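# Place two socket boards in tray, cover with frame

## Task

Set the two short circuit boards that carry a black socket inside the flat black tray, then lay the clear frame over the tray so it sits on the tray's rim; finally release everything and pull the grippers away.

## Robot and tools

Robot: two arms, left_arm and right_arm, each with six joints and a two-finger gripper. Each arm has a wrist camera: cam_left_wrist and cam_right_wrist, both 616x616 fisheye images, returned in that order.

Frame: a single world frame is shared by both arms. Its origin is on the table surface midway between the arms; +z is up, +x reaches out over the table, and left_arm sits toward +y. The names left and right label arms, not image sides. Reported gripper poses give end_effector_position in metres and end_effector_quat_wxyz; the position is the spot between the finger pads, roughly 1 cm short of the tips, and may be a little wrong, more so when the arm is stretched far. The fingers point along the gripper's +z and close along its y axis.

Row layout (used by execute_actions and move): one flat list of 14 numbers, each in [-1, 1], always covering both arms even if one stays still. First left_arm: shoulder, elbow, wrist roll, wrist pitch, waist, wrist yaw, opening; then the same seven for right_arm. Use this joint order only. The six joint values are offsets, not poses, scaled so 1.0 equals 1.258 rad (shoulder), 1.238 (elbow), 2.022 (wrist roll), 2.073 (wrist pitch), 1.202 (waist), 2.022 (wrist yaw). The opening is absolute: +1 fully open, -1 shut.

Joint ranges in radians: shoulder 0.000 to 3.142, elbow 0.000 to 3.142, wrist roll -2.094 to 2.094, wrist pitch -1.571 to 1.571, waist -2.618 to 3.054, wrist yaw -1.571 to 1.571. True ends may differ by 0.036 rad either way. An action that would push a joint more than 0.036 rad beyond an end is rejected for both arms; if the first action of a call fails this, or any action is malformed, nothing runs. A joint driven into its real end stops there, and the result may print "joint sent to its limit" (its absence proves nothing).

execute_actions(actions): a list of up to 15 actions; each action is a table of up to 15 rows, one row per 1/30 s step, and a short table repeats its final row to fill 15 steps. Offsets in every row of an action count from the joint angles at that action's start (for the first action, the last reported angles), not from the previous row. An empty list just fetches state and images.

move(target, speed, blocking): target is one 14-number row whose offsets are measured from the Joint positions in the latest result showing them. All joints travel together, finishing at the same fraction, so grippers trace curves. speed (rad/s, 0.01 to 2, default 0.5) caps the joint with the longest way to go; a path lasts between 0.5 and 10 s and is cut off at 10 s. Moves ignore obstacles and the other arm. Finger openings are sent at once. The result adds a move: line giving the outcome (done, off_target, moving, held, fault), limits=held or limits=none, and each arm's joint farthest from target. With blocking=false you get a result after 0.5 s while motion continues; until its end is reported, call wait or stop before sending more actions or moves.

wait(seconds): 0 to 10; holds the last commands and returns early if a running move finishes. stop(): brakes a running move; it needs stopping distance, more when fast; fingers keep moving. zoom_image(camera, region): enlarges [x0, y0, x1, y1] pixels of that camera's latest picture, at most 504x504, origin top-left. finished_scene(scene): ends the scene whose number you pass; irreversible, and reports success.

Motion limits: per control step each joint's target may lead its measured angle by at most 0.202 rad (waist), 0.258 (shoulder), 0.238 (elbow), 0.573 (wrist pitch), 0.522 (wrist yaw and roll), and all targets are pulled back if the gripper would jump over 70 mm. Large offsets therefore need several actions; finish any leftover travel in the next action. Zero offsets can let an arm droop; to hold a pose, command offsets back to the desired angles and then zeros, adding more if it still falls short.

Results: the state line per arm, Joint positions and Joint velocities (joints in the order above, then finger gap in m, 0.094 fully open), Joint targets (what joints are currently driven toward), joint torques (raw drive output, with offsets and noise), grip_measured (opening on the command scale, off by up to about 1 mm), step readings with HELD marks where an arm's row was held back, "joint command not followed" when a clearance check altered targets, FAULT lines, and MOTOR HOT warnings from 75 C. At 90 C an arm is halted for 10 s; at 100 C it drops whatever it holds and falls.

Gripping: to hold something, command an opening about 0.03 below grip_measured; smaller gaps grip lighter. Pads give roughly 50 to 62 N, less on very thin parts. Occasional tugs on held parts or nudges to loose ones can occur.

Avoid: dropping or knocking anything off the table, arms colliding or pressing each other, fast impacts and hard shoves (faster moves and targets set further past contact press harder), and long heavy holds that heat motors. Finish with the frame resting on the tray rim, grippers open and withdrawn.

Each tool is called as name(argument=value, ...), one argument or row to a line, values as JSON.

## Session

execute_actions(
  actions=[],
)

Scene clock: 0.00 s.
left_arm: end_effector_position=(+0.2943, +0.2685, +0.1353) grip_measured=+1.000 end_effector_quat_wxyz=(+0.163, +0.781, +0.596, +0.093) | right_arm: end_effector_position=(+0.3125, -0.0962, +0.3059) grip_measured=+1.000 end_effector_quat_wxyz=(+0.628, -0.212, +0.748, +0.037)
Joint names: [shoulder, elbow, wrist roll, wrist pitch, waist, wrist yaw]
Joint positions: left_arm=[ 1.355  1.08   1.996 -0.977  0.202  0.206  0.094] | right_arm=[ 1.246  0.969 -0.11   0.042  0.655  0.458  0.094]
Joint velocities: left_arm=[-0.002  0.017 -0.037  0.066 -0.007  0.066  0.   ] | right_arm=[-0.007 -0.017 -0.037  0.022  0.002 -0.066  0.   ]
Joint torques (N m, as the arm reports them, + toward a larger angle): no reading
Joint targets: left_arm=[1.349 1.087 1.994 -0.986 0.202 0.213] | right_arm=[1.239 0.976 -0.109 0.037 0.655 0.459]
camera_calibration (this result's frames):
cam_left_wrist: T_world_to_cam=[[-0.858427, 0.305175, -0.412275, 0.229383], [0.0633848, 0.860709, 0.505137, -0.287218], [0.509004, 0.407491, -0.758199, -0.0323479], [0, 0, 0, 1]] pos_world=[0.231579, 0.19039, 0.215127]
cam_right_wrist: T_world_to_cam=[[0.289222, -0.951129, 0.108188, -0.220891], [-0.767633, -0.297966, -0.567411, 0.420086], [0.571917, 0.0810595, -0.816296, 0.18822], [0, 0, 0, 1]] pos_world=[0.278712, -0.100182, 0.415902]

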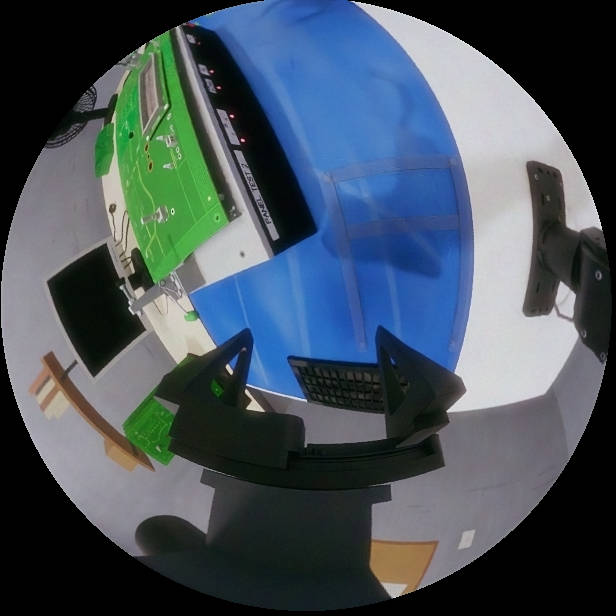

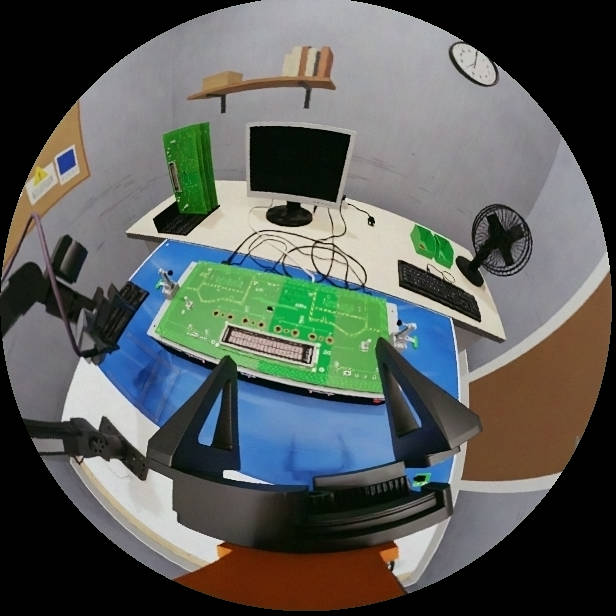

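move(
  target=[0.155,0.49,-0.99,-0.085,0.25,-0.102,-0.3,-0.035,0.37,0.054,-0.51,-0.75,-0.229,-0.3],
  speed=1.2,
)

Scene clock: 6.43 s.
left_arm: end_effector_position=(+0.3363, +0.4226, +0.2604) grip_measured=-0.298 end_effector_quat_wxyz=(+0.267, -0.227, +0.934, +0.062) | right_arm: end_effector_position=(+0.2994, -0.3683, +0.2874) grip_measured=-0.298 end_effector_quat_wxyz=(+0.366, +0.040, +0.930, -0.020)
Joint names: [shoulder, elbow, wrist roll, wrist pitch, waist, wrist yaw]
Joint positions: left_arm=[ 1.537  1.658  0.003 -1.135  0.492  0.008  0.033] | right_arm=[ 1.224  1.402 -0.007 -1.    -0.24   0.004  0.033]
Joint velocities: left_arm=[-0.002 -0.012 -0.037  0.037  0.007 -0.022 -0.001] | right_arm=[-0.027  0.007  0.037 -0.007 -0.007 -0.066 -0.   ]
Joint torques (N m, as the arm reports them, + toward a larger angle): left_arm=[-5.83  8.   -0.05  1.05  0.75 -0.1 ] | right_arm=[-5.85  9.16  0.07  1.35 -0.59 -0.07]
Joint targets: left_arm=[1.550 1.686 -0.006 -1.154 0.503 -0.000] | right_arm=[1.202 1.427 -0.001 -1.016 -0.247 -0.006]
move: off_target (left_arm, right_arm); limits=none; left_arm: farthest joint: the elbow, 0.029 radians from its target (0.607 radians at the start); right_arm: farthest joint: the elbow, 0.025 radians from its target (0.458 radians at the start)
camera_calibration (this result's frames):
cam_left_wrist: T_world_to_cam=[[0.418047, -0.905112, -0.0775249, 0.265005], [-0.904942, -0.422391, 0.0516361, 0.500287], [-0.0794822, 0.0485692, -0.995652, 0.389811], [0, 0, 0, 1]] pos_world=[0.37293, 0.432243, 0.382827]
cam_right_wrist: T_world_to_cam=[[-0.215087, -0.976215, -0.0272542, -0.293245], [-0.97657, 0.214798, 0.0131503, 0.403022], [-0.00698332, 0.0294441, -0.999542, 0.409709], [0, 0, 0, 1]] pos_world=[0.333367, -0.384902, 0.396229]

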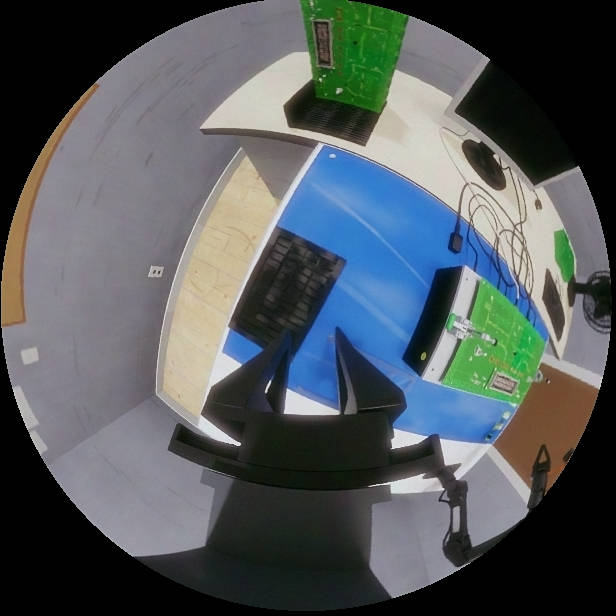

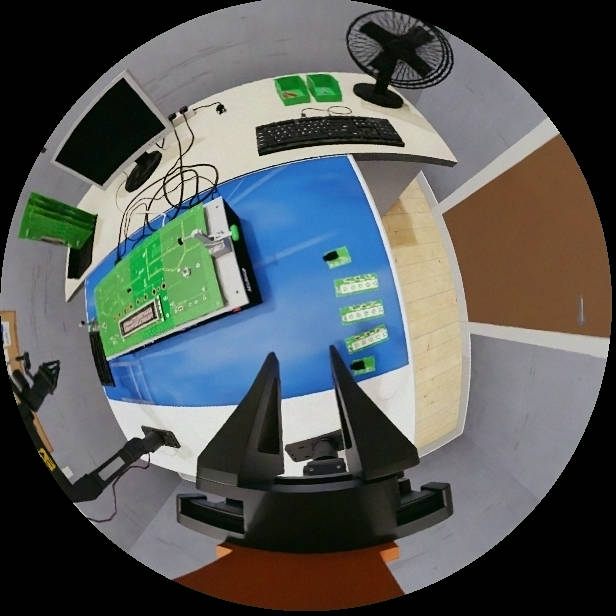

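zoom_image(
  camera="cam_right_wrist",
  region=[300,230,420,390],
)

Region (300, 230, 420, 390) of cam_right_wrist's 616x616 image, scaled by 3.150, with more detail than that image has; it fills the left 378 columns of this view, and the rest is white.

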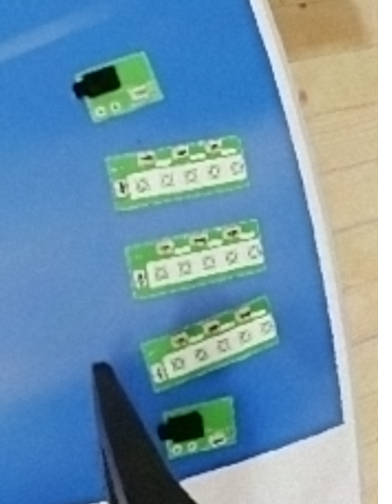

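move(
  target=[0,-0.19,0.05,-0.172,-0.33,0,-0.3,0.92,0.595,0.55,-0.153,-0.119,0,-0.3],
  speed=0.8,
)

zoom_image(
  camera="cam_right_wrist",
  region=[220,220,420,420],
)

Scene clock: 21.83 s.
left_arm: end_effector_position=(+0.2589, +0.2719, +0.1689) grip_measured=-0.298 end_effector_quat_wxyz=(-0.003, +0.001, +1.000, -0.004) | right_arm: end_effector_position=(+0.4226, -0.4436, +0.0420) grip_measured=-0.298 end_effector_quat_wxyz=(-0.000, +0.616, +0.788, -0.003)
Joint names: [shoulder, elbow, wrist roll, wrist pitch, waist, wrist yaw]
Joint positions: left_arm=[ 1.537  1.436  0.096 -1.476  0.106  0.008  0.033] | right_arm=[ 2.389  2.115  1.098 -1.299 -0.378  0.004  0.033]
Joint velocities: left_arm=[-0.022  0.002  0.037 -0.037 -0.012 -0.007 -0.001] | right_arm=[-0.007 -0.022 -0.007 -0.022  0.007 -0.007  0.   ]
Joint torques (N m, as the arm reports them, + toward a larger angle): left_arm=[-6.34  4.79  0.06 -0.07 -0.79 -0.02] | right_arm=[-15.41   8.5    0.07  -0.01  -0.29   0.03]
Joint targets: left_arm=[1.537 1.423 0.104 -1.492 0.096 0.008] | right_arm=[2.381 2.139 1.105 -1.317 -0.383 0.005]
move: off_target (right_arm); limits=none; left_arm: farthest joint: the wrist pitch, 0.016 radians from its target (0.356 radians at the start); right_arm: farthest joint: the elbow, 0.024 radians from its target (0.737 radians at the start)
camera_calibration (this result's frames):
cam_left_wrist: T_world_to_cam=[[-0.0812385, -0.995929, -0.0390551, 0.30131], [-0.816805, 0.0440699, 0.575228, 0.133234], [-0.571165, 0.078631, -0.81706, 0.388832], [0, 0, 0, 1]] pos_world=[0.355392, 0.263638, 0.252827]
cam_right_wrist: T_world_to_cam=[[-0.989933, -0.125362, 0.0656982, 0.354072], [-0.046864, 0.728329, 0.683623, 0.349521], [-0.13355, 0.673662, -0.726873, 0.495283], [0, 0, 0, 1]] pos_world=[0.433033, -0.543832, 0.0978051]

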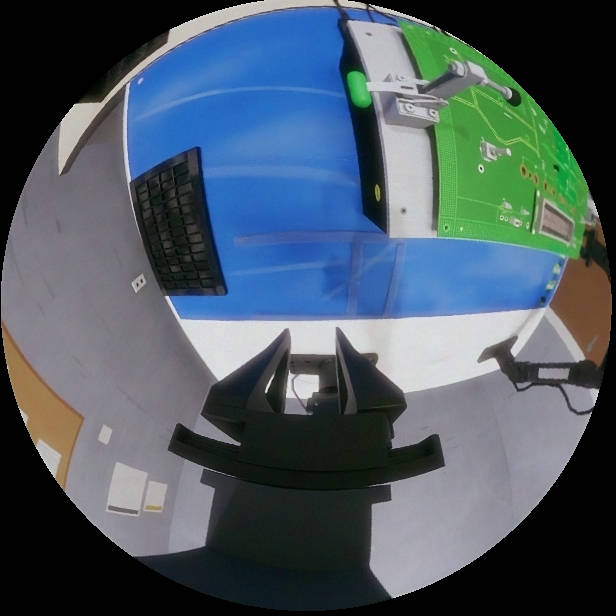

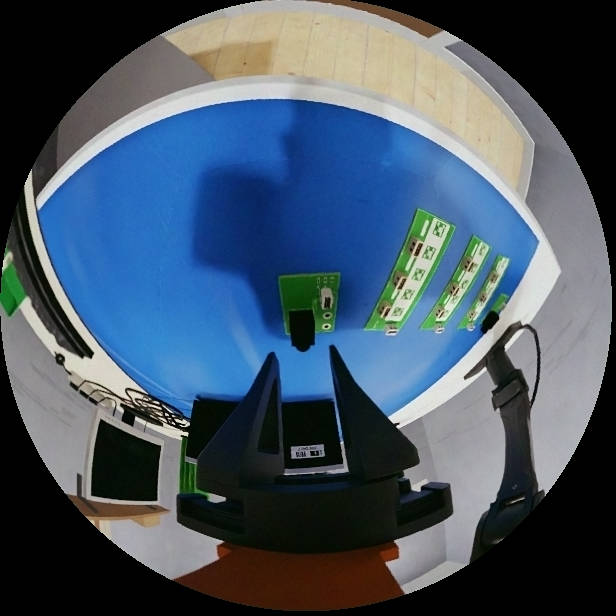

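Region (220, 220, 420, 420) of cam_right_wrist's 616x616 image, scaled by 2.520, with more detail than that image has.

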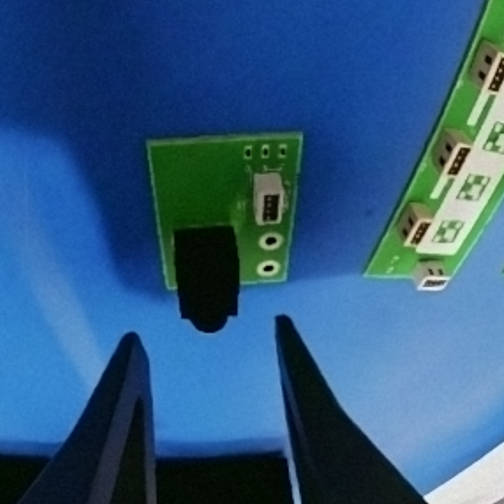

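move(
  target=[0,0,0,0,0,0,-0.3,0,-0.082,-0.02,0.052,0,0,-0.3],
  speed=0.15,
)

move(
  target=[0,0,0,0,0,0,-0.3,0,0,0,0,0,0,-0.735],
)

Scene clock: 26.53 s.
left_arm: end_effector_position=(+0.2589, +0.2719, +0.1689) grip_measured=-0.298 end_effector_quat_wxyz=(-0.003, +0.001, +1.000, -0.004) | right_arm: end_effector_position=(+0.4227, -0.4436, +0.0197) grip_measured=-0.298 end_effector_quat_wxyz=(+0.003, +0.602, +0.798, -0.001)
Joint names: [shoulder, elbow, wrist roll, wrist pitch, waist, wrist yaw]
Joint positions: left_arm=[ 1.537  1.436  0.096 -1.476  0.106  0.008  0.033] | right_arm=[ 2.389  2.026  1.064 -1.204 -0.378  0.004  0.033]
Joint velocities: left_arm=[ 0.007  0.012 -0.022 -0.066 -0.007  0.007 -0.001] | right_arm=[ 0.022  0.002  0.007 -0.022  0.002  0.007 -0.002]
Joint torques (N m, as the arm reports them, + toward a larger angle): left_arm=[-6.31  5.62 -0.01  0.12 -0.03 -0.03] | right_arm=[-15.02   5.6   -0.06   0.29   0.01   0.03]
Joint targets: left_arm=[1.537 1.436 0.096 -1.476 0.106 0.008] | right_arm=[2.389 2.013 1.057 -1.191 -0.378 0.004]
move: done; limits=none; left_arm: farthest joint: the waist, 0.000 radians from its target (0.000 radians at the start); right_arm: farthest joint: the elbow, 0.013 radians from its target (0.101 radians at the start)
camera_calibration (this result's frames):
cam_left_wrist: T_world_to_cam=[[-0.0812385, -0.995929, -0.0390551, 0.30131], [-0.816805, 0.0440699, 0.575228, 0.133234], [-0.571165, 0.078631, -0.81706, 0.388832], [0, 0, 0, 1]] pos_world=[0.355392, 0.263638, 0.252827]
cam_right_wrist: T_world_to_cam=[[-0.98554, -0.158799, 0.0591068, 0.33902], [-0.076294, 0.727351, 0.682012, 0.376778], [-0.151294, 0.667641, -0.728949, 0.483995], [0, 0, 0, 1]] pos_world=[0.436089, -0.543348, 0.0758021]

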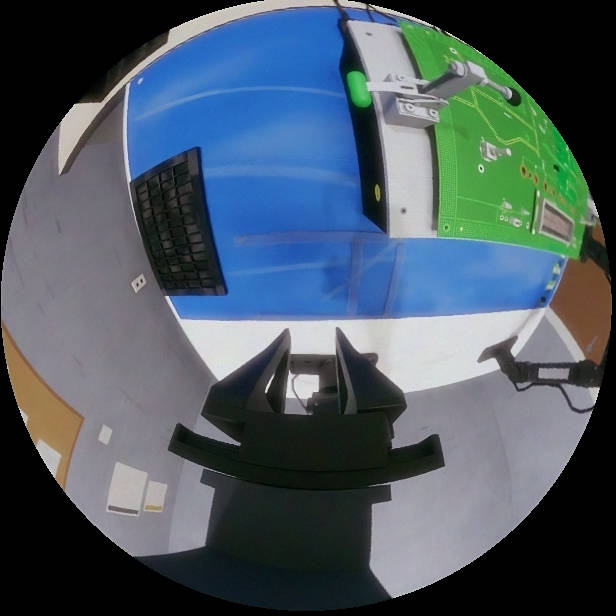

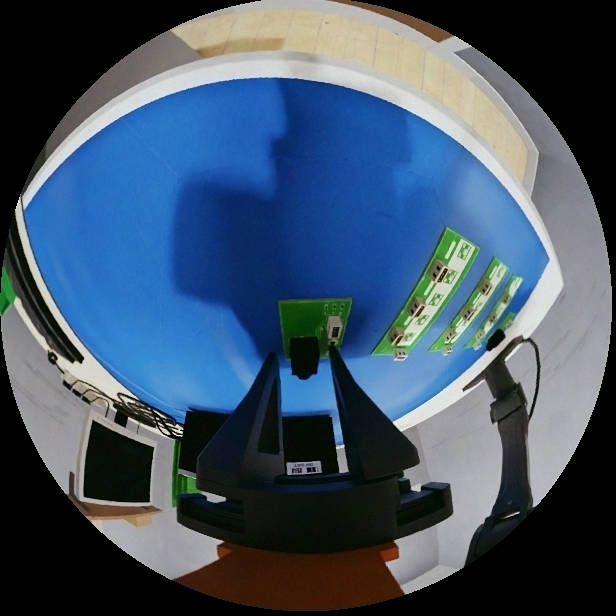

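Scene clock: 27.03 s.
left_arm: end_effector_position=(+0.2589, +0.2719, +0.1689) grip_measured=-0.298 end_effector_quat_wxyz=(-0.003, +0.001, +1.000, -0.004) | right_arm: end_effector_position=(+0.4227, -0.4436, +0.0197) grip_measured=-0.698 end_effector_quat_wxyz=(+0.003, +0.602, +0.798, -0.001)
Joint names: [shoulder, elbow, wrist roll, wrist pitch, waist, wrist yaw]
Joint positions: left_arm=[ 1.537  1.436  0.096 -1.476  0.106  0.008  0.033] | right_arm=[ 2.389  2.026  1.064 -1.204 -0.378  0.004  0.014]
Joint velocities: left_arm=[-0.022  0.017  0.051 -0.007  0.012 -0.037 -0.001] | right_arm=[ 0.012 -0.007  0.051  0.022  0.002 -0.022  0.   ]
Joint torques (N m, as the arm reports them, + toward a larger angle): left_arm=[-6.3   5.66 -0.02  0.11 -0.03 -0.03] | right_arm=[-14.8    6.61   0.     0.15   0.     0.02]
Joint targets: left_arm=[1.537 1.436 0.096 -1.476 0.106 0.008] | right_arm=[2.389 2.026 1.064 -1.204 -0.378 0.004]
move: done; limits=none; left_arm: farthest joint: the waist, 0.000 radians from its target (0.000 radians at the start); right_arm: farthest joint: the waist, 0.000 radians from its target (0.000 radians at the start)
camera_calibration (this result's frames):
cam_left_wrist: T_world_to_cam=[[-0.0812385, -0.995929, -0.0390551, 0.30131], [-0.816805, 0.0440699, 0.575228, 0.133234], [-0.571165, 0.078631, -0.81706, 0.388832], [0, 0, 0, 1]] pos_world=[0.355392, 0.263638, 0.252827]
cam_right_wrist: T_world_to_cam=[[-0.98554, -0.158799, 0.0591068, 0.33902], [-0.076294, 0.727351, 0.682012, 0.376778], [-0.151294, 0.667641, -0.728949, 0.483995], [0, 0, 0, 1]] pos_world=[0.436089, -0.543348, 0.0758021]

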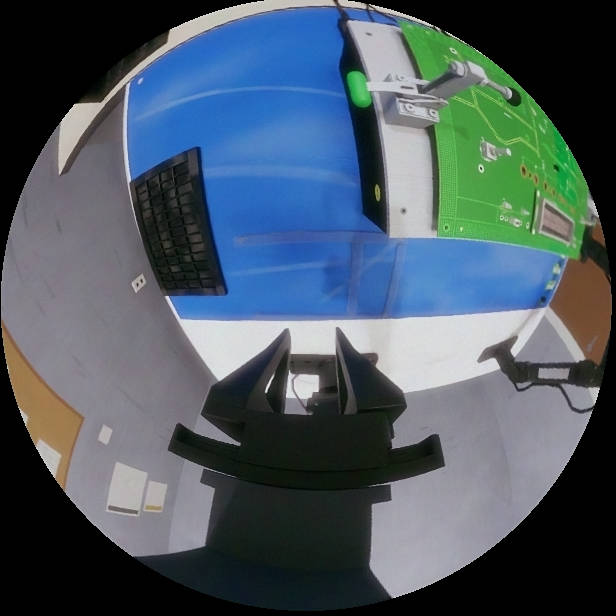

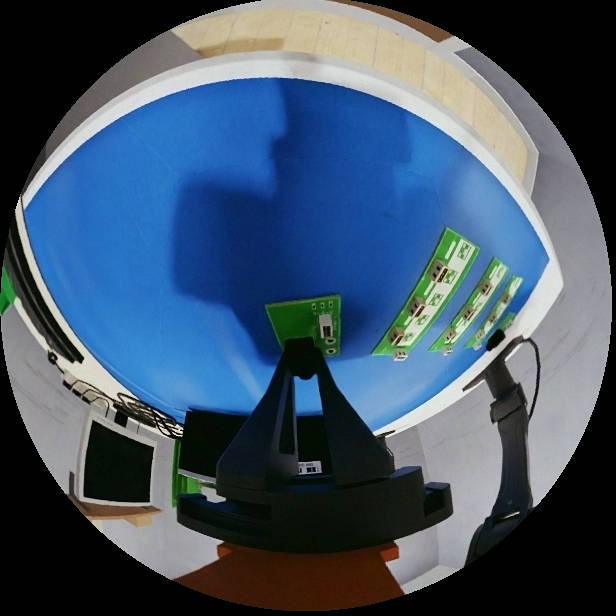

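move(
  target=[0,0,0,0,0,0,-0.3,-0.699,-0.571,0,-0.076,0,0,-0.735],
  speed=0.7,
)

move(
  target=[0,0,0,0,0,0,-0.3,-0.01,0.01,-0.88,0,1,0,-0.735],
  speed=1.1,
)

move(
  target=[0,0,0,0,0,0,-0.3,0.447,0.181,0,0.162,0.03,0,-0.735],
  speed=0.5,
)

Scene clock: 34.27 s.
left_arm: end_effector_position=(+0.2589, +0.2719, +0.1689) grip_measured=-0.298 end_effector_quat_wxyz=(-0.003, +0.001, +1.000, -0.004) | right_arm: end_effector_position=(+0.2304, -0.3989, +0.1461) grip_measured=-0.698 end_effector_quat_wxyz=(+0.013, +0.602, +0.798, +0.003)
Joint names: [shoulder, elbow, wrist roll, wrist pitch, waist, wrist yaw]
Joint positions: left_arm=[ 1.537  1.436  0.096 -1.476  0.106  0.008  0.033] | right_arm=[ 1.525  1.333  1.064 -1.352 -0.378  0.004  0.014]
Joint velocities: left_arm=[-0.007  0.017  0.022  0.095 -0.012 -0.037 -0.001] | right_arm=[-0.017 -0.012 -0.066 -0.022  0.007 -0.022  0.002]
Joint torques (N m, as the arm reports them, + toward a larger angle): left_arm=[-6.29  5.63 -0.02  0.12 -0.06 -0.03] | right_arm=[-7.95  5.41  0.    0.1   0.02  0.01]
Joint targets: left_arm=[1.537 1.436 0.096 -1.476 0.106 0.008] | right_arm=[1.510 1.319 1.064 -1.361 -0.378 0.004]
move: done; limits=none; left_arm: farthest joint: the waist, 0.000 radians from its target (0.000 radians at the start); right_arm: farthest joint: the shoulder, 0.016 radians from its target (0.879 radians at the start)
camera_calibration (this result's frames):
cam_left_wrist: T_world_to_cam=[[-0.0812385, -0.995929, -0.0390551, 0.30131], [-0.816805, 0.0440699, 0.575228, 0.133234], [-0.571165, 0.078631, -0.81706, 0.388832], [0, 0, 0, 1]] pos_world=[0.355392, 0.263638, 0.252827]
cam_right_wrist: T_world_to_cam=[[-0.986622, -0.158547, 0.0379483, 0.152634], [-0.0914348, 0.730877, 0.676356, 0.249063], [-0.13497, 0.663838, -0.735596, 0.512832], [0, 0, 0, 1]] pos_world=[0.242582, -0.498273, 0.20299]

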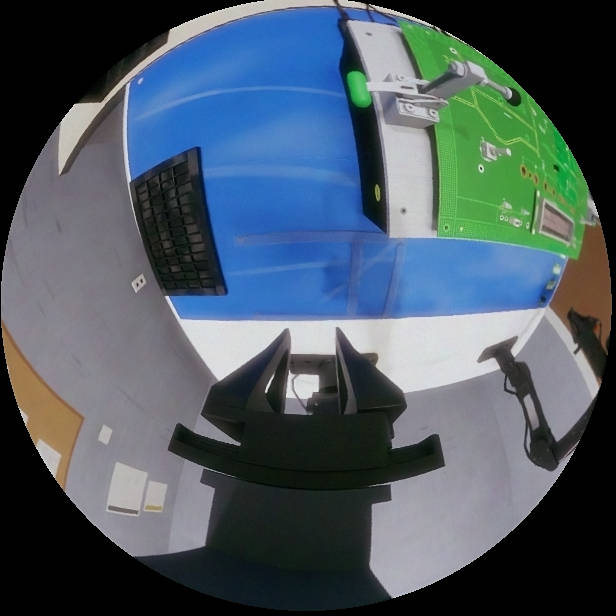

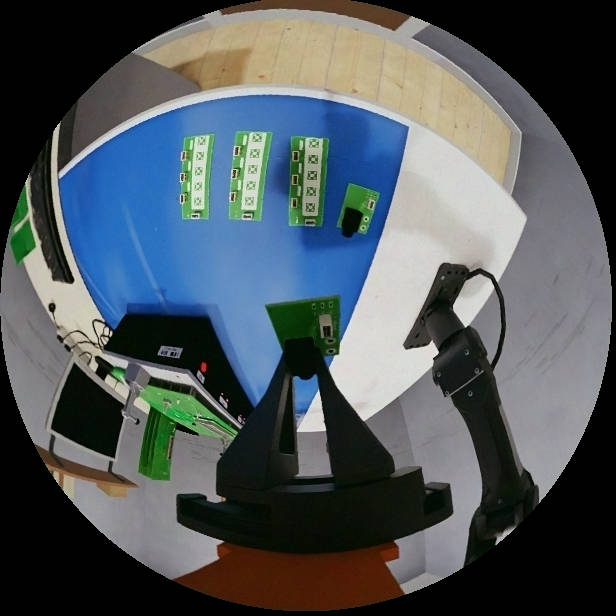

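Scene clock: 36.87 s.
left_arm: end_effector_position=(+0.2589, +0.2719, +0.1689) grip_measured=-0.298 end_effector_quat_wxyz=(-0.003, +0.001, +1.000, -0.004) | right_arm: end_effector_position=(+0.1174, -0.1239, +0.1432) grip_measured=-0.698 end_effector_quat_wxyz=(-0.000, +0.744, -0.668, +0.001)
Joint names: [shoulder, elbow, wrist roll, wrist pitch, waist, wrist yaw]
Joint positions: left_arm=[ 1.537  1.436  0.096 -1.476  0.106  0.008  0.033] | right_arm=[ 1.525  1.322 -0.709 -1.367  0.82   0.002  0.014]
Joint velocities: left_arm=[ 0.002  0.017  0.11   0.007  0.007  0.022 -0.001] | right_arm=[ 0.007 -0.007 -0.051  0.066  0.007 -0.022  0.001]
Joint torques (N m, as the arm reports them, + toward a larger angle): left_arm=[-6.3   5.64 -0.01  0.12 -0.06 -0.03] | right_arm=[-7.51  8.36 -0.03  0.32  0.3   0.05]
Joint targets: left_arm=[1.537 1.436 0.096 -1.476 0.106 0.008] | right_arm=[1.513 1.345 -0.716 -1.352 0.824 0.004]
move: off_target (right_arm); limits=none; left_arm: farthest joint: the waist, 0.000 radians from its target (0.000 radians at the start); right_arm: farthest joint: the elbow, 0.023 radians from its target (0.012 radians at the start)
camera_calibration (this result's frames):
cam_left_wrist: T_world_to_cam=[[-0.0812385, -0.995929, -0.0390551, 0.30131], [-0.816805, 0.0440699, 0.575228, 0.133234], [-0.571165, 0.078631, -0.81706, 0.388832], [0, 0, 0, 1]] pos_world=[0.355392, 0.263638, 0.252827]
cam_right_wrist: T_world_to_cam=[[0.99794, -0.0104753, 0.0632912, -0.133502], [-0.0511604, -0.725192, 0.686644, -0.146902], [0.0387054, -0.688467, -0.724234, 0.123358], [0, 0, 0, 1]] pos_world=[0.120937, -0.0230025, 0.198659]

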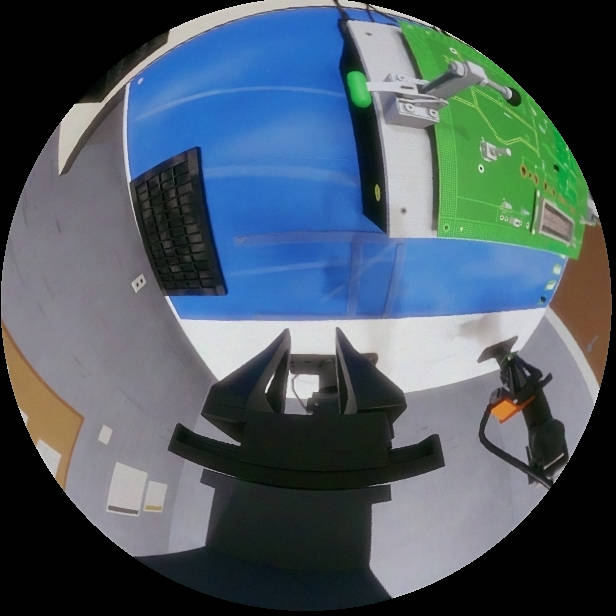

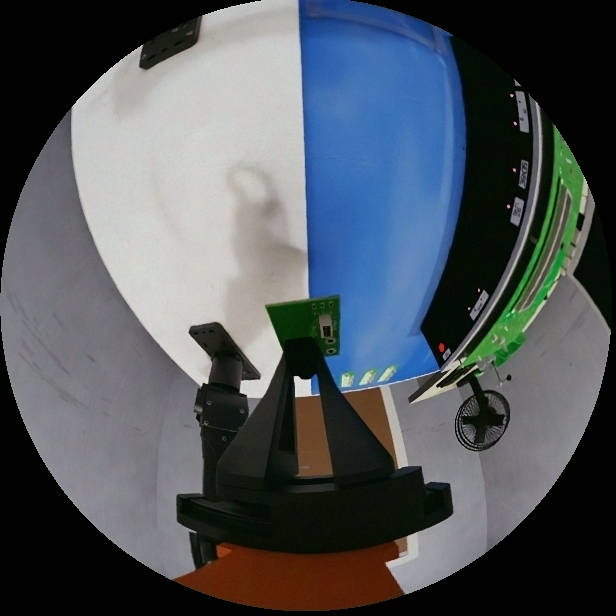

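Scene clock: 38.67 s.
left_arm: end_effector_position=(+0.2589, +0.2719, +0.1689) grip_measured=-0.298 end_effector_quat_wxyz=(-0.003, +0.001, +1.000, -0.004) | right_arm: end_effector_position=(+0.1759, -0.0202, +0.0203) grip_measured=-0.698 end_effector_quat_wxyz=(+0.019, +0.753, -0.657, +0.004)
Joint names: [shoulder, elbow, wrist roll, wrist pitch, waist, wrist yaw]
Joint positions: left_arm=[ 1.537  1.436  0.096 -1.476  0.106  0.008  0.033] | right_arm=[ 2.083  1.52  -0.709 -1.047  0.848  0.003  0.014]
Joint velocities: left_arm=[-0.002  0.012  0.007  0.022 -0.007  0.095  0.001] | right_arm=[-0.002 -0.007 -0.007  0.007 -0.007 -0.11   0.001]
Joint torques (N m, as the arm reports them, + toward a larger angle): left_arm=[-6.3   5.64 -0.01  0.13 -0.04 -0.04] | right_arm=[-11.5    8.33   0.02   0.22   0.8    0.03]
Joint targets: left_arm=[1.537 1.436 0.096 -1.476 0.106 0.008] | right_arm=[2.088 1.546 -0.709 -1.031 0.856 0.002]
move: off_target (right_arm); limits=none; left_arm: farthest joint: the waist, 0.000 radians from its target (0.000 radians at the start); right_arm: farthest joint: the elbow, 0.026 radians from its target (0.224 radians at the start)
camera_calibration (this result's frames):
cam_left_wrist: T_world_to_cam=[[-0.0812385, -0.995929, -0.0390551, 0.30131], [-0.816805, 0.0440699, 0.575228, 0.133234], [-0.571165, 0.078631, -0.81706, 0.388832], [0, 0, 0, 1]] pos_world=[0.355392, 0.263638, 0.252827]
cam_right_wrist: T_world_to_cam=[[0.998956, 0.0190801, 0.0415035, -0.182114], [-0.0161189, -0.702898, 0.711108, 0.00945971], [0.0427408, -0.711035, -0.701857, 0.101869], [0, 0, 0, 1]] pos_world=[0.177723, 0.0825562, 0.0723288]

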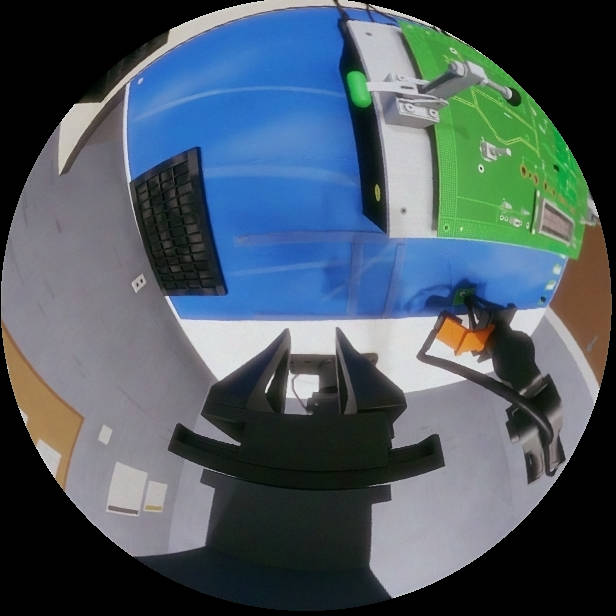

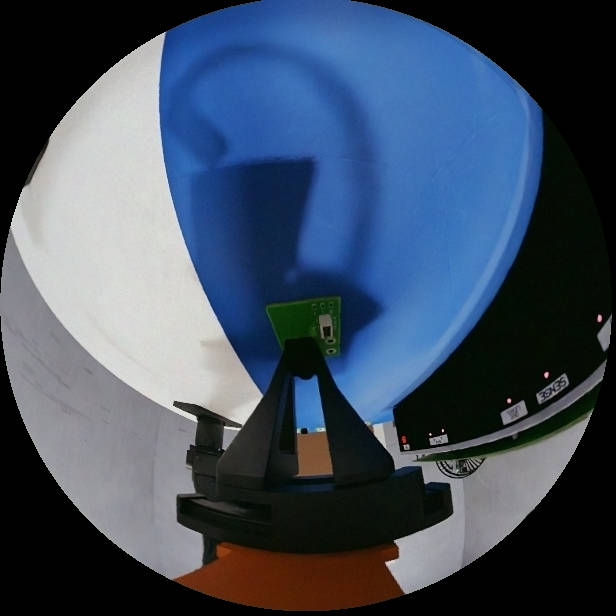

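move(
  target=[0,0,0,0,0,0,-0.3,0,0,0,0,0,0,-0.3],
)

move(
  target=[0,0,0,0,0,0,-0.3,-0.455,-0.16,0,-0.155,0,0,-0.3],
  speed=0.7,
)

move(
  target=[0.1,0,0.233,0.05,-0.912,0,-0.3,-0.01,0.01,0.833,0,-1,0,-0.3],
  speed=1.1,
)

Scene clock: 44.40 s.
left_arm: end_effector_position=(+0.2589, +0.2719, +0.1689) grip_measured=-0.298 end_effector_quat_wxyz=(-0.003, +0.001, +1.000, -0.004) | right_arm: end_effector_position=(+0.1760, -0.0201, +0.0203) grip_measured=-0.302 end_effector_quat_wxyz=(+0.019, +0.753, -0.657, +0.004)
Joint names: [shoulder, elbow, wrist roll, wrist pitch, waist, wrist yaw]
Joint positions: left_arm=[ 1.537  1.436  0.096 -1.476  0.106  0.008  0.033] | right_arm=[ 2.083  1.52  -0.709 -1.046  0.848  0.003  0.033]
Joint velocities: left_arm=[ 0.007 -0.007 -0.007  0.066  0.002 -0.007  0.   ] | right_arm=[ 0.012  0.012 -0.007  0.022  0.002 -0.022  0.   ]
Joint torques (N m, as the arm reports them, + toward a larger angle): left_arm=[-6.29  5.62 -0.01  0.12 -0.03 -0.04] | right_arm=[-11.82   6.34   0.01   0.06  -0.05   0.04]
Joint targets: left_arm=[1.537 1.436 0.096 -1.476 0.106 0.008] | right_arm=[2.083 1.520 -0.709 -1.047 0.848 0.003]
move: done; limits=none; left_arm: farthest joint: the waist, 0.000 radians from its target (0.000 radians at the start); right_arm: farthest joint: the wrist pitch, 0.001 radians from its target (0.001 radians at the start)
camera_calibration (this result's frames):
cam_left_wrist: T_world_to_cam=[[-0.0812385, -0.995929, -0.0390551, 0.30131], [-0.816805, 0.0440699, 0.575228, 0.133234], [-0.571165, 0.078631, -0.81706, 0.388832], [0, 0, 0, 1]] pos_world=[0.355392, 0.263638, 0.252827]
cam_right_wrist: T_world_to_cam=[[0.998948, 0.0190668, 0.0417164, -0.18217], [-0.0162661, -0.703126, 0.710879, 0.00954514], [0.0428861, -0.71081, -0.702076, 0.101904], [0, 0, 0, 1]] pos_world=[0.177763, 0.0826192, 0.0723583]

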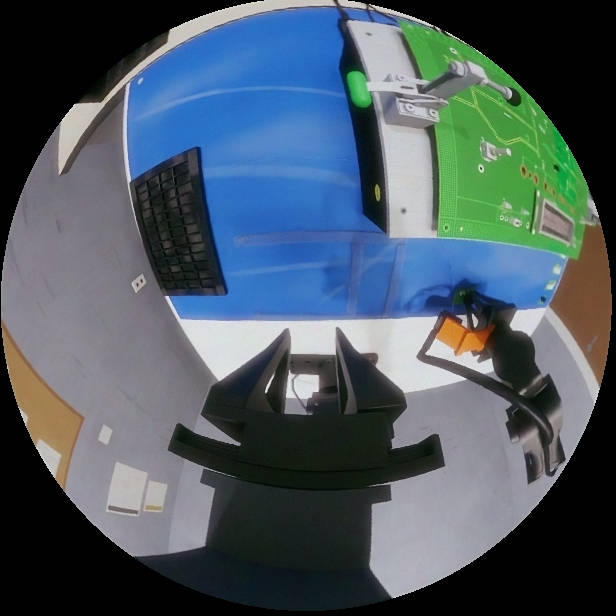

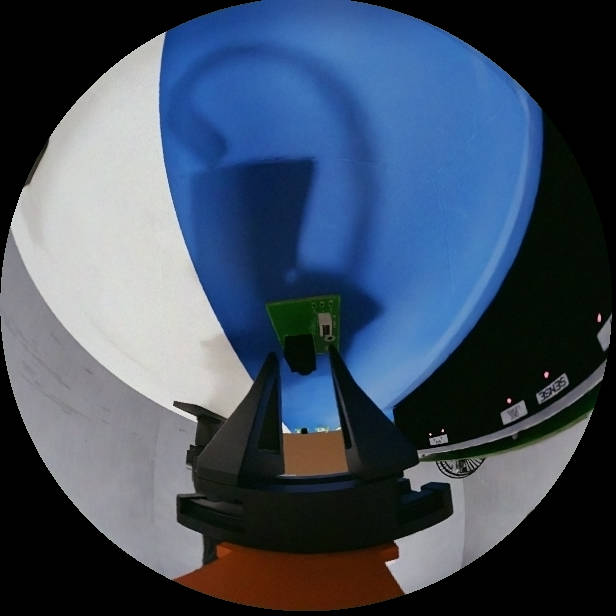

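Scene clock: 45.87 s.
left_arm: end_effector_position=(+0.2589, +0.2719, +0.1689) grip_measured=-0.298 end_effector_quat_wxyz=(-0.003, +0.001, +1.000, -0.004) | right_arm: end_effector_position=(+0.1150, -0.1145, +0.1476) grip_measured=-0.302 end_effector_quat_wxyz=(-0.015, +0.753, -0.658, -0.001)
Joint names: [shoulder, elbow, wrist roll, wrist pitch, waist, wrist yaw]
Joint positions: left_arm=[ 1.537  1.436  0.096 -1.476  0.106  0.008  0.033] | right_arm=[ 1.522  1.336 -0.709 -1.354  0.848  0.003  0.033]
Joint velocities: left_arm=[-0.012  0.002 -0.066  0.066  0.002  0.022  0.   ] | right_arm=[ 0.007 -0.012  0.022 -0.037  0.012  0.007 -0.001]
Joint torques (N m, as the arm reports them, + toward a larger angle): left_arm=[-6.32  5.61 -0.02  0.12 -0.02 -0.03] | right_arm=[-7.45  5.67  0.    0.07  0.    0.02]
Joint targets: left_arm=[1.537 1.436 0.096 -1.476 0.106 0.008] | right_arm=[1.511 1.322 -0.709 -1.368 0.848 0.003]
move: done; limits=none; left_arm: farthest joint: the waist, 0.000 radians from its target (0.000 radians at the start); right_arm: farthest joint: the elbow, 0.014 radians from its target (0.198 radians at the start)
camera_calibration (this result's frames):
cam_left_wrist: T_world_to_cam=[[-0.0812385, -0.995929, -0.0390551, 0.30131], [-0.816805, 0.0440699, 0.575228, 0.133234], [-0.571165, 0.078631, -0.81706, 0.388832], [0, 0, 0, 1]] pos_world=[0.355392, 0.263638, 0.252827]
cam_right_wrist: T_world_to_cam=[[0.996631, 0.0154808, 0.0805439, -0.130652], [-0.0423819, -0.74355, 0.667336, -0.143484], [0.0702193, -0.668501, -0.740388, 0.134161], [0, 0, 0, 1]] pos_world=[0.11471, -0.0149786, 0.205607]

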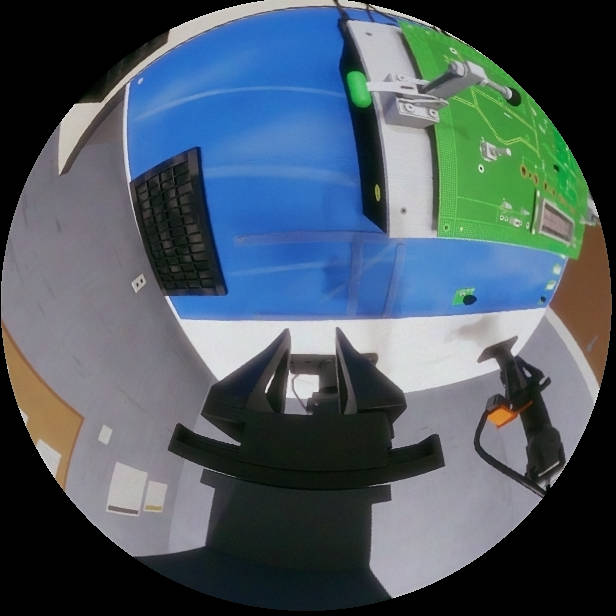

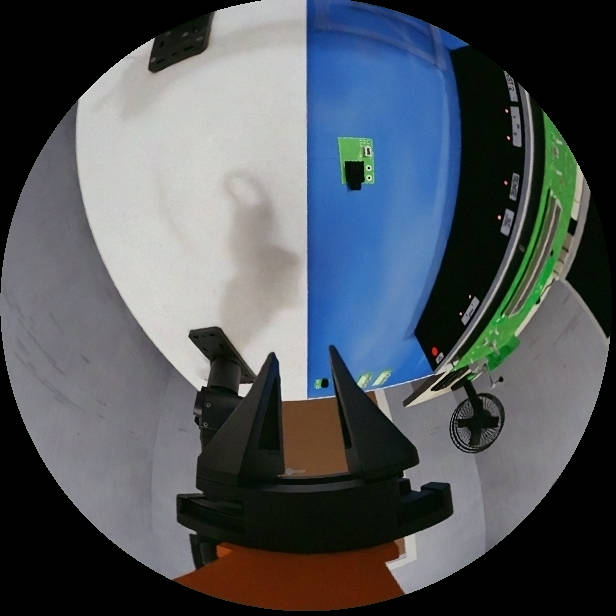

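Scene clock: 48.37 s.
left_arm: end_effector_position=(+0.1560, +0.0085, +0.1396) grip_measured=-0.298 end_effector_quat_wxyz=(-0.017, +0.701, +0.712, +0.001) | right_arm: end_effector_position=(+0.2321, -0.3911, +0.1476) grip_measured=-0.302 end_effector_quat_wxyz=(+0.014, +0.552, +0.833, +0.005)
Joint names: [shoulder, elbow, wrist roll, wrist pitch, waist, wrist yaw]
Joint positions: left_arm=[ 1.652  1.436  0.559 -1.388 -0.985  0.005  0.033] | right_arm=[ 1.522  1.336  0.969 -1.354 -0.351  0.001  0.033]
Joint velocities: left_arm=[ 0.007 -0.007 -0.051 -0.037 -0.012 -0.022  0.002] | right_arm=[-0.017  0.002  0.022  0.066 -0.002  0.037 -0.001]
Joint torques (N m, as the arm reports them, + toward a larger angle): left_arm=[-6.44  5.64  0.07  0.24 -0.47 -0.01] | right_arm=[-7.6   7.64  0.08  0.22 -0.25  0.03]
Joint targets: left_arm=[1.663 1.436 0.567 -1.373 -0.991 0.008] | right_arm=[1.509 1.348 0.975 -1.354 -0.354 0.003]
move: done; limits=none; left_arm: farthest joint: the wrist pitch, 0.015 radians from its target (0.104 radians at the start); right_arm: farthest joint: the shoulder, 0.012 radians from its target (0.012 radians at the start)
camera_calibration (this result's frames):
cam_left_wrist: T_world_to_cam=[[-0.997603, 0.064838, -0.0241605, 0.161352], [0.0381088, 0.8063, 0.590278, -0.0642928], [0.057753, 0.587943, -0.806838, 0.222918], [0, 0, 0, 1]] pos_world=[0.150541, -0.0896855, 0.221708]
cam_right_wrist: T_world_to_cam=[[-0.960087, -0.277593, 0.0342693, 0.103239], [-0.182297, 0.713956, 0.676043, 0.257053], [-0.212131, 0.642813, -0.736065, 0.518796], [0, 0, 0, 1]] pos_world=[0.256032, -0.488355, 0.204551]

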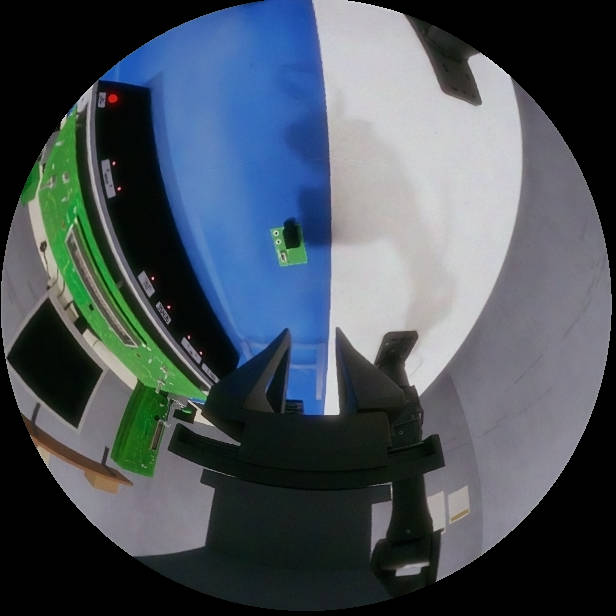

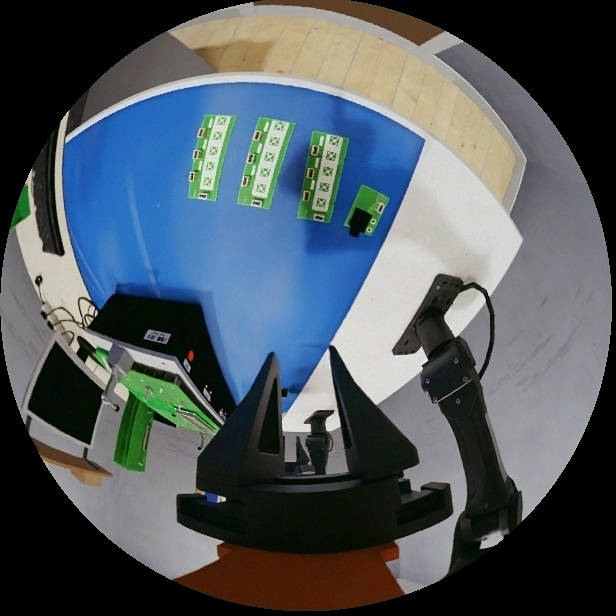

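move(
  target=[0.169,-0.119,0,0.186,-0.018,0,-0.3,-0.025,-0.359,0,0.192,-0.248,0,-0.3],
  speed=0.5,
)

zoom_image(
  camera="cam_right_wrist",
  region=[220,220,420,420],
)

zoom_image(
  camera="cam_left_wrist",
  region=[220,220,420,420],
)

Scene clock: 55.33 s.
left_arm: end_effector_position=(+0.1790, -0.0333, +0.0440) grip_measured=-0.298 end_effector_quat_wxyz=(-0.004, +0.705, +0.709, -0.002) | right_arm: end_effector_position=(+0.1799, -0.4499, +0.0418) grip_measured=-0.302 end_effector_quat_wxyz=(-0.006, +0.668, +0.744, -0.001)
Joint names: [shoulder, elbow, wrist roll, wrist pitch, waist, wrist yaw]
Joint positions: left_arm=[ 1.859  1.299  0.56  -1.017 -0.995  0.005  0.033] | right_arm=[ 1.514  0.901  0.969 -0.969 -0.643 -0.001  0.033]
Joint velocities: left_arm=[-0.012  0.012 -0.022  0.007 -0.012 -0.081  0.001] | right_arm=[ 0.007 -0.032  0.022  0.022 -0.002  0.051 -0.   ]
Joint torques (N m, as the arm reports them, + toward a larger angle): left_arm=[-8.98  4.77 -0.01  0.29 -0.89 -0.03] | right_arm=[-7.92  5.57  0.01  0.27 -0.46  0.02]
Joint targets: left_arm=[1.864 1.289 0.560 -1.002 -1.007 0.005] | right_arm=[1.491 0.891 0.969 -0.956 -0.649 0.001]
move: off_target (right_arm); limits=none; left_arm: farthest joint: the wrist pitch, 0.015 radians from its target (0.385 radians at the start); right_arm: farthest joint: the shoulder, 0.023 radians from its target (0.031 radians at the start)
camera_calibration (this result's frames):
cam_left_wrist: T_world_to_cam=[[-0.996403, 0.0747777, -0.0398608, 0.185495], [0.0385328, 0.818784, 0.572808, 0.0260629], [0.0754706, 0.569212, -0.81872, 0.165751], [0, 0, 0, 1]] pos_world=[0.171314, -0.129558, 0.128168]
cam_right_wrist: T_world_to_cam=[[-0.997427, 0.00998499, 0.0709944, 0.17504], [0.0563402, 0.721554, 0.690062, 0.320905], [-0.044336, 0.692286, -0.72026, 0.45902], [0, 0, 0, 1]] pos_world=[0.176861, -0.551071, 0.0967428]

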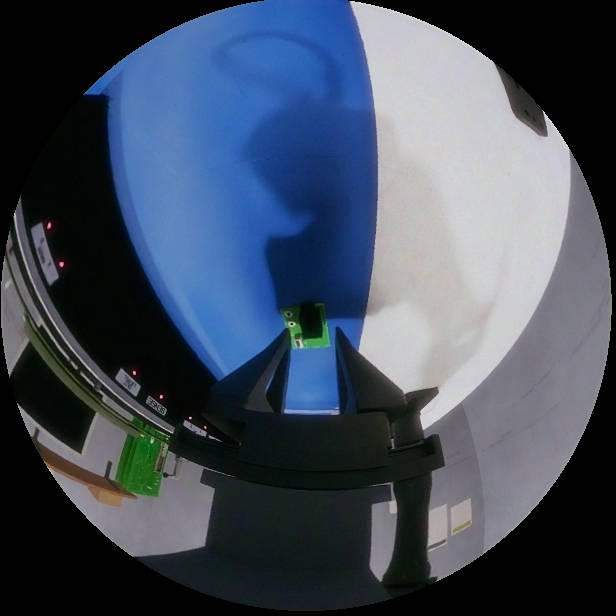

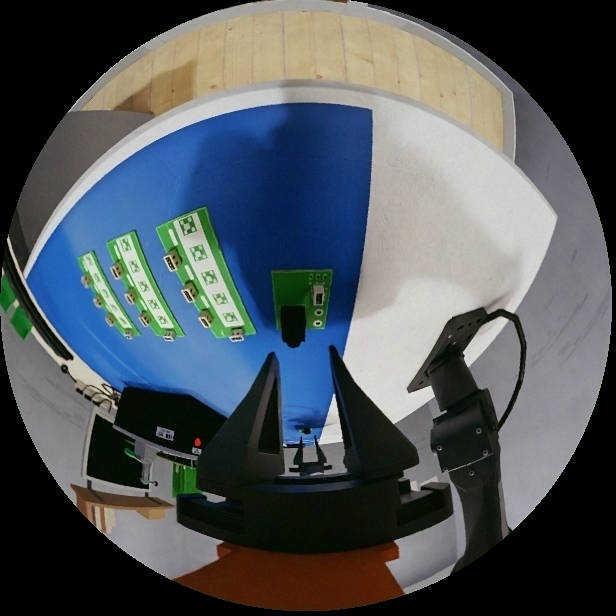

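Region (220, 220, 420, 420) of cam_right_wrist's 616x616 image, scaled by 2.520, with more detail than that image has.

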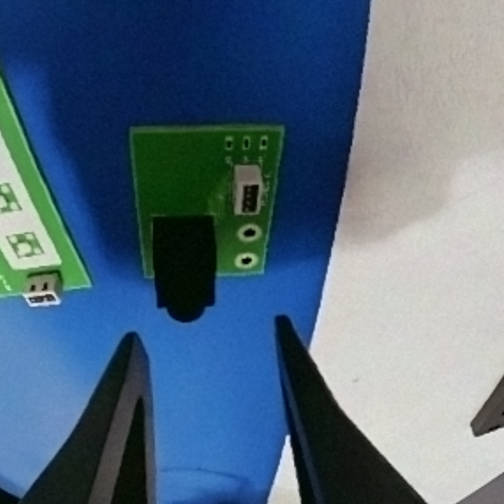

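Region (220, 220, 420, 420) of cam_left_wrist's 616x616 image, scaled by 2.520, with more detail than that image has.

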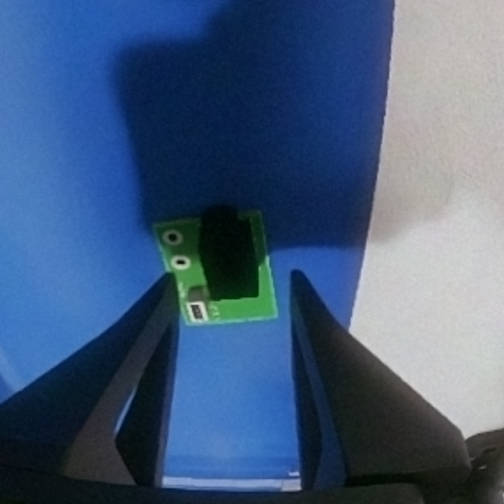

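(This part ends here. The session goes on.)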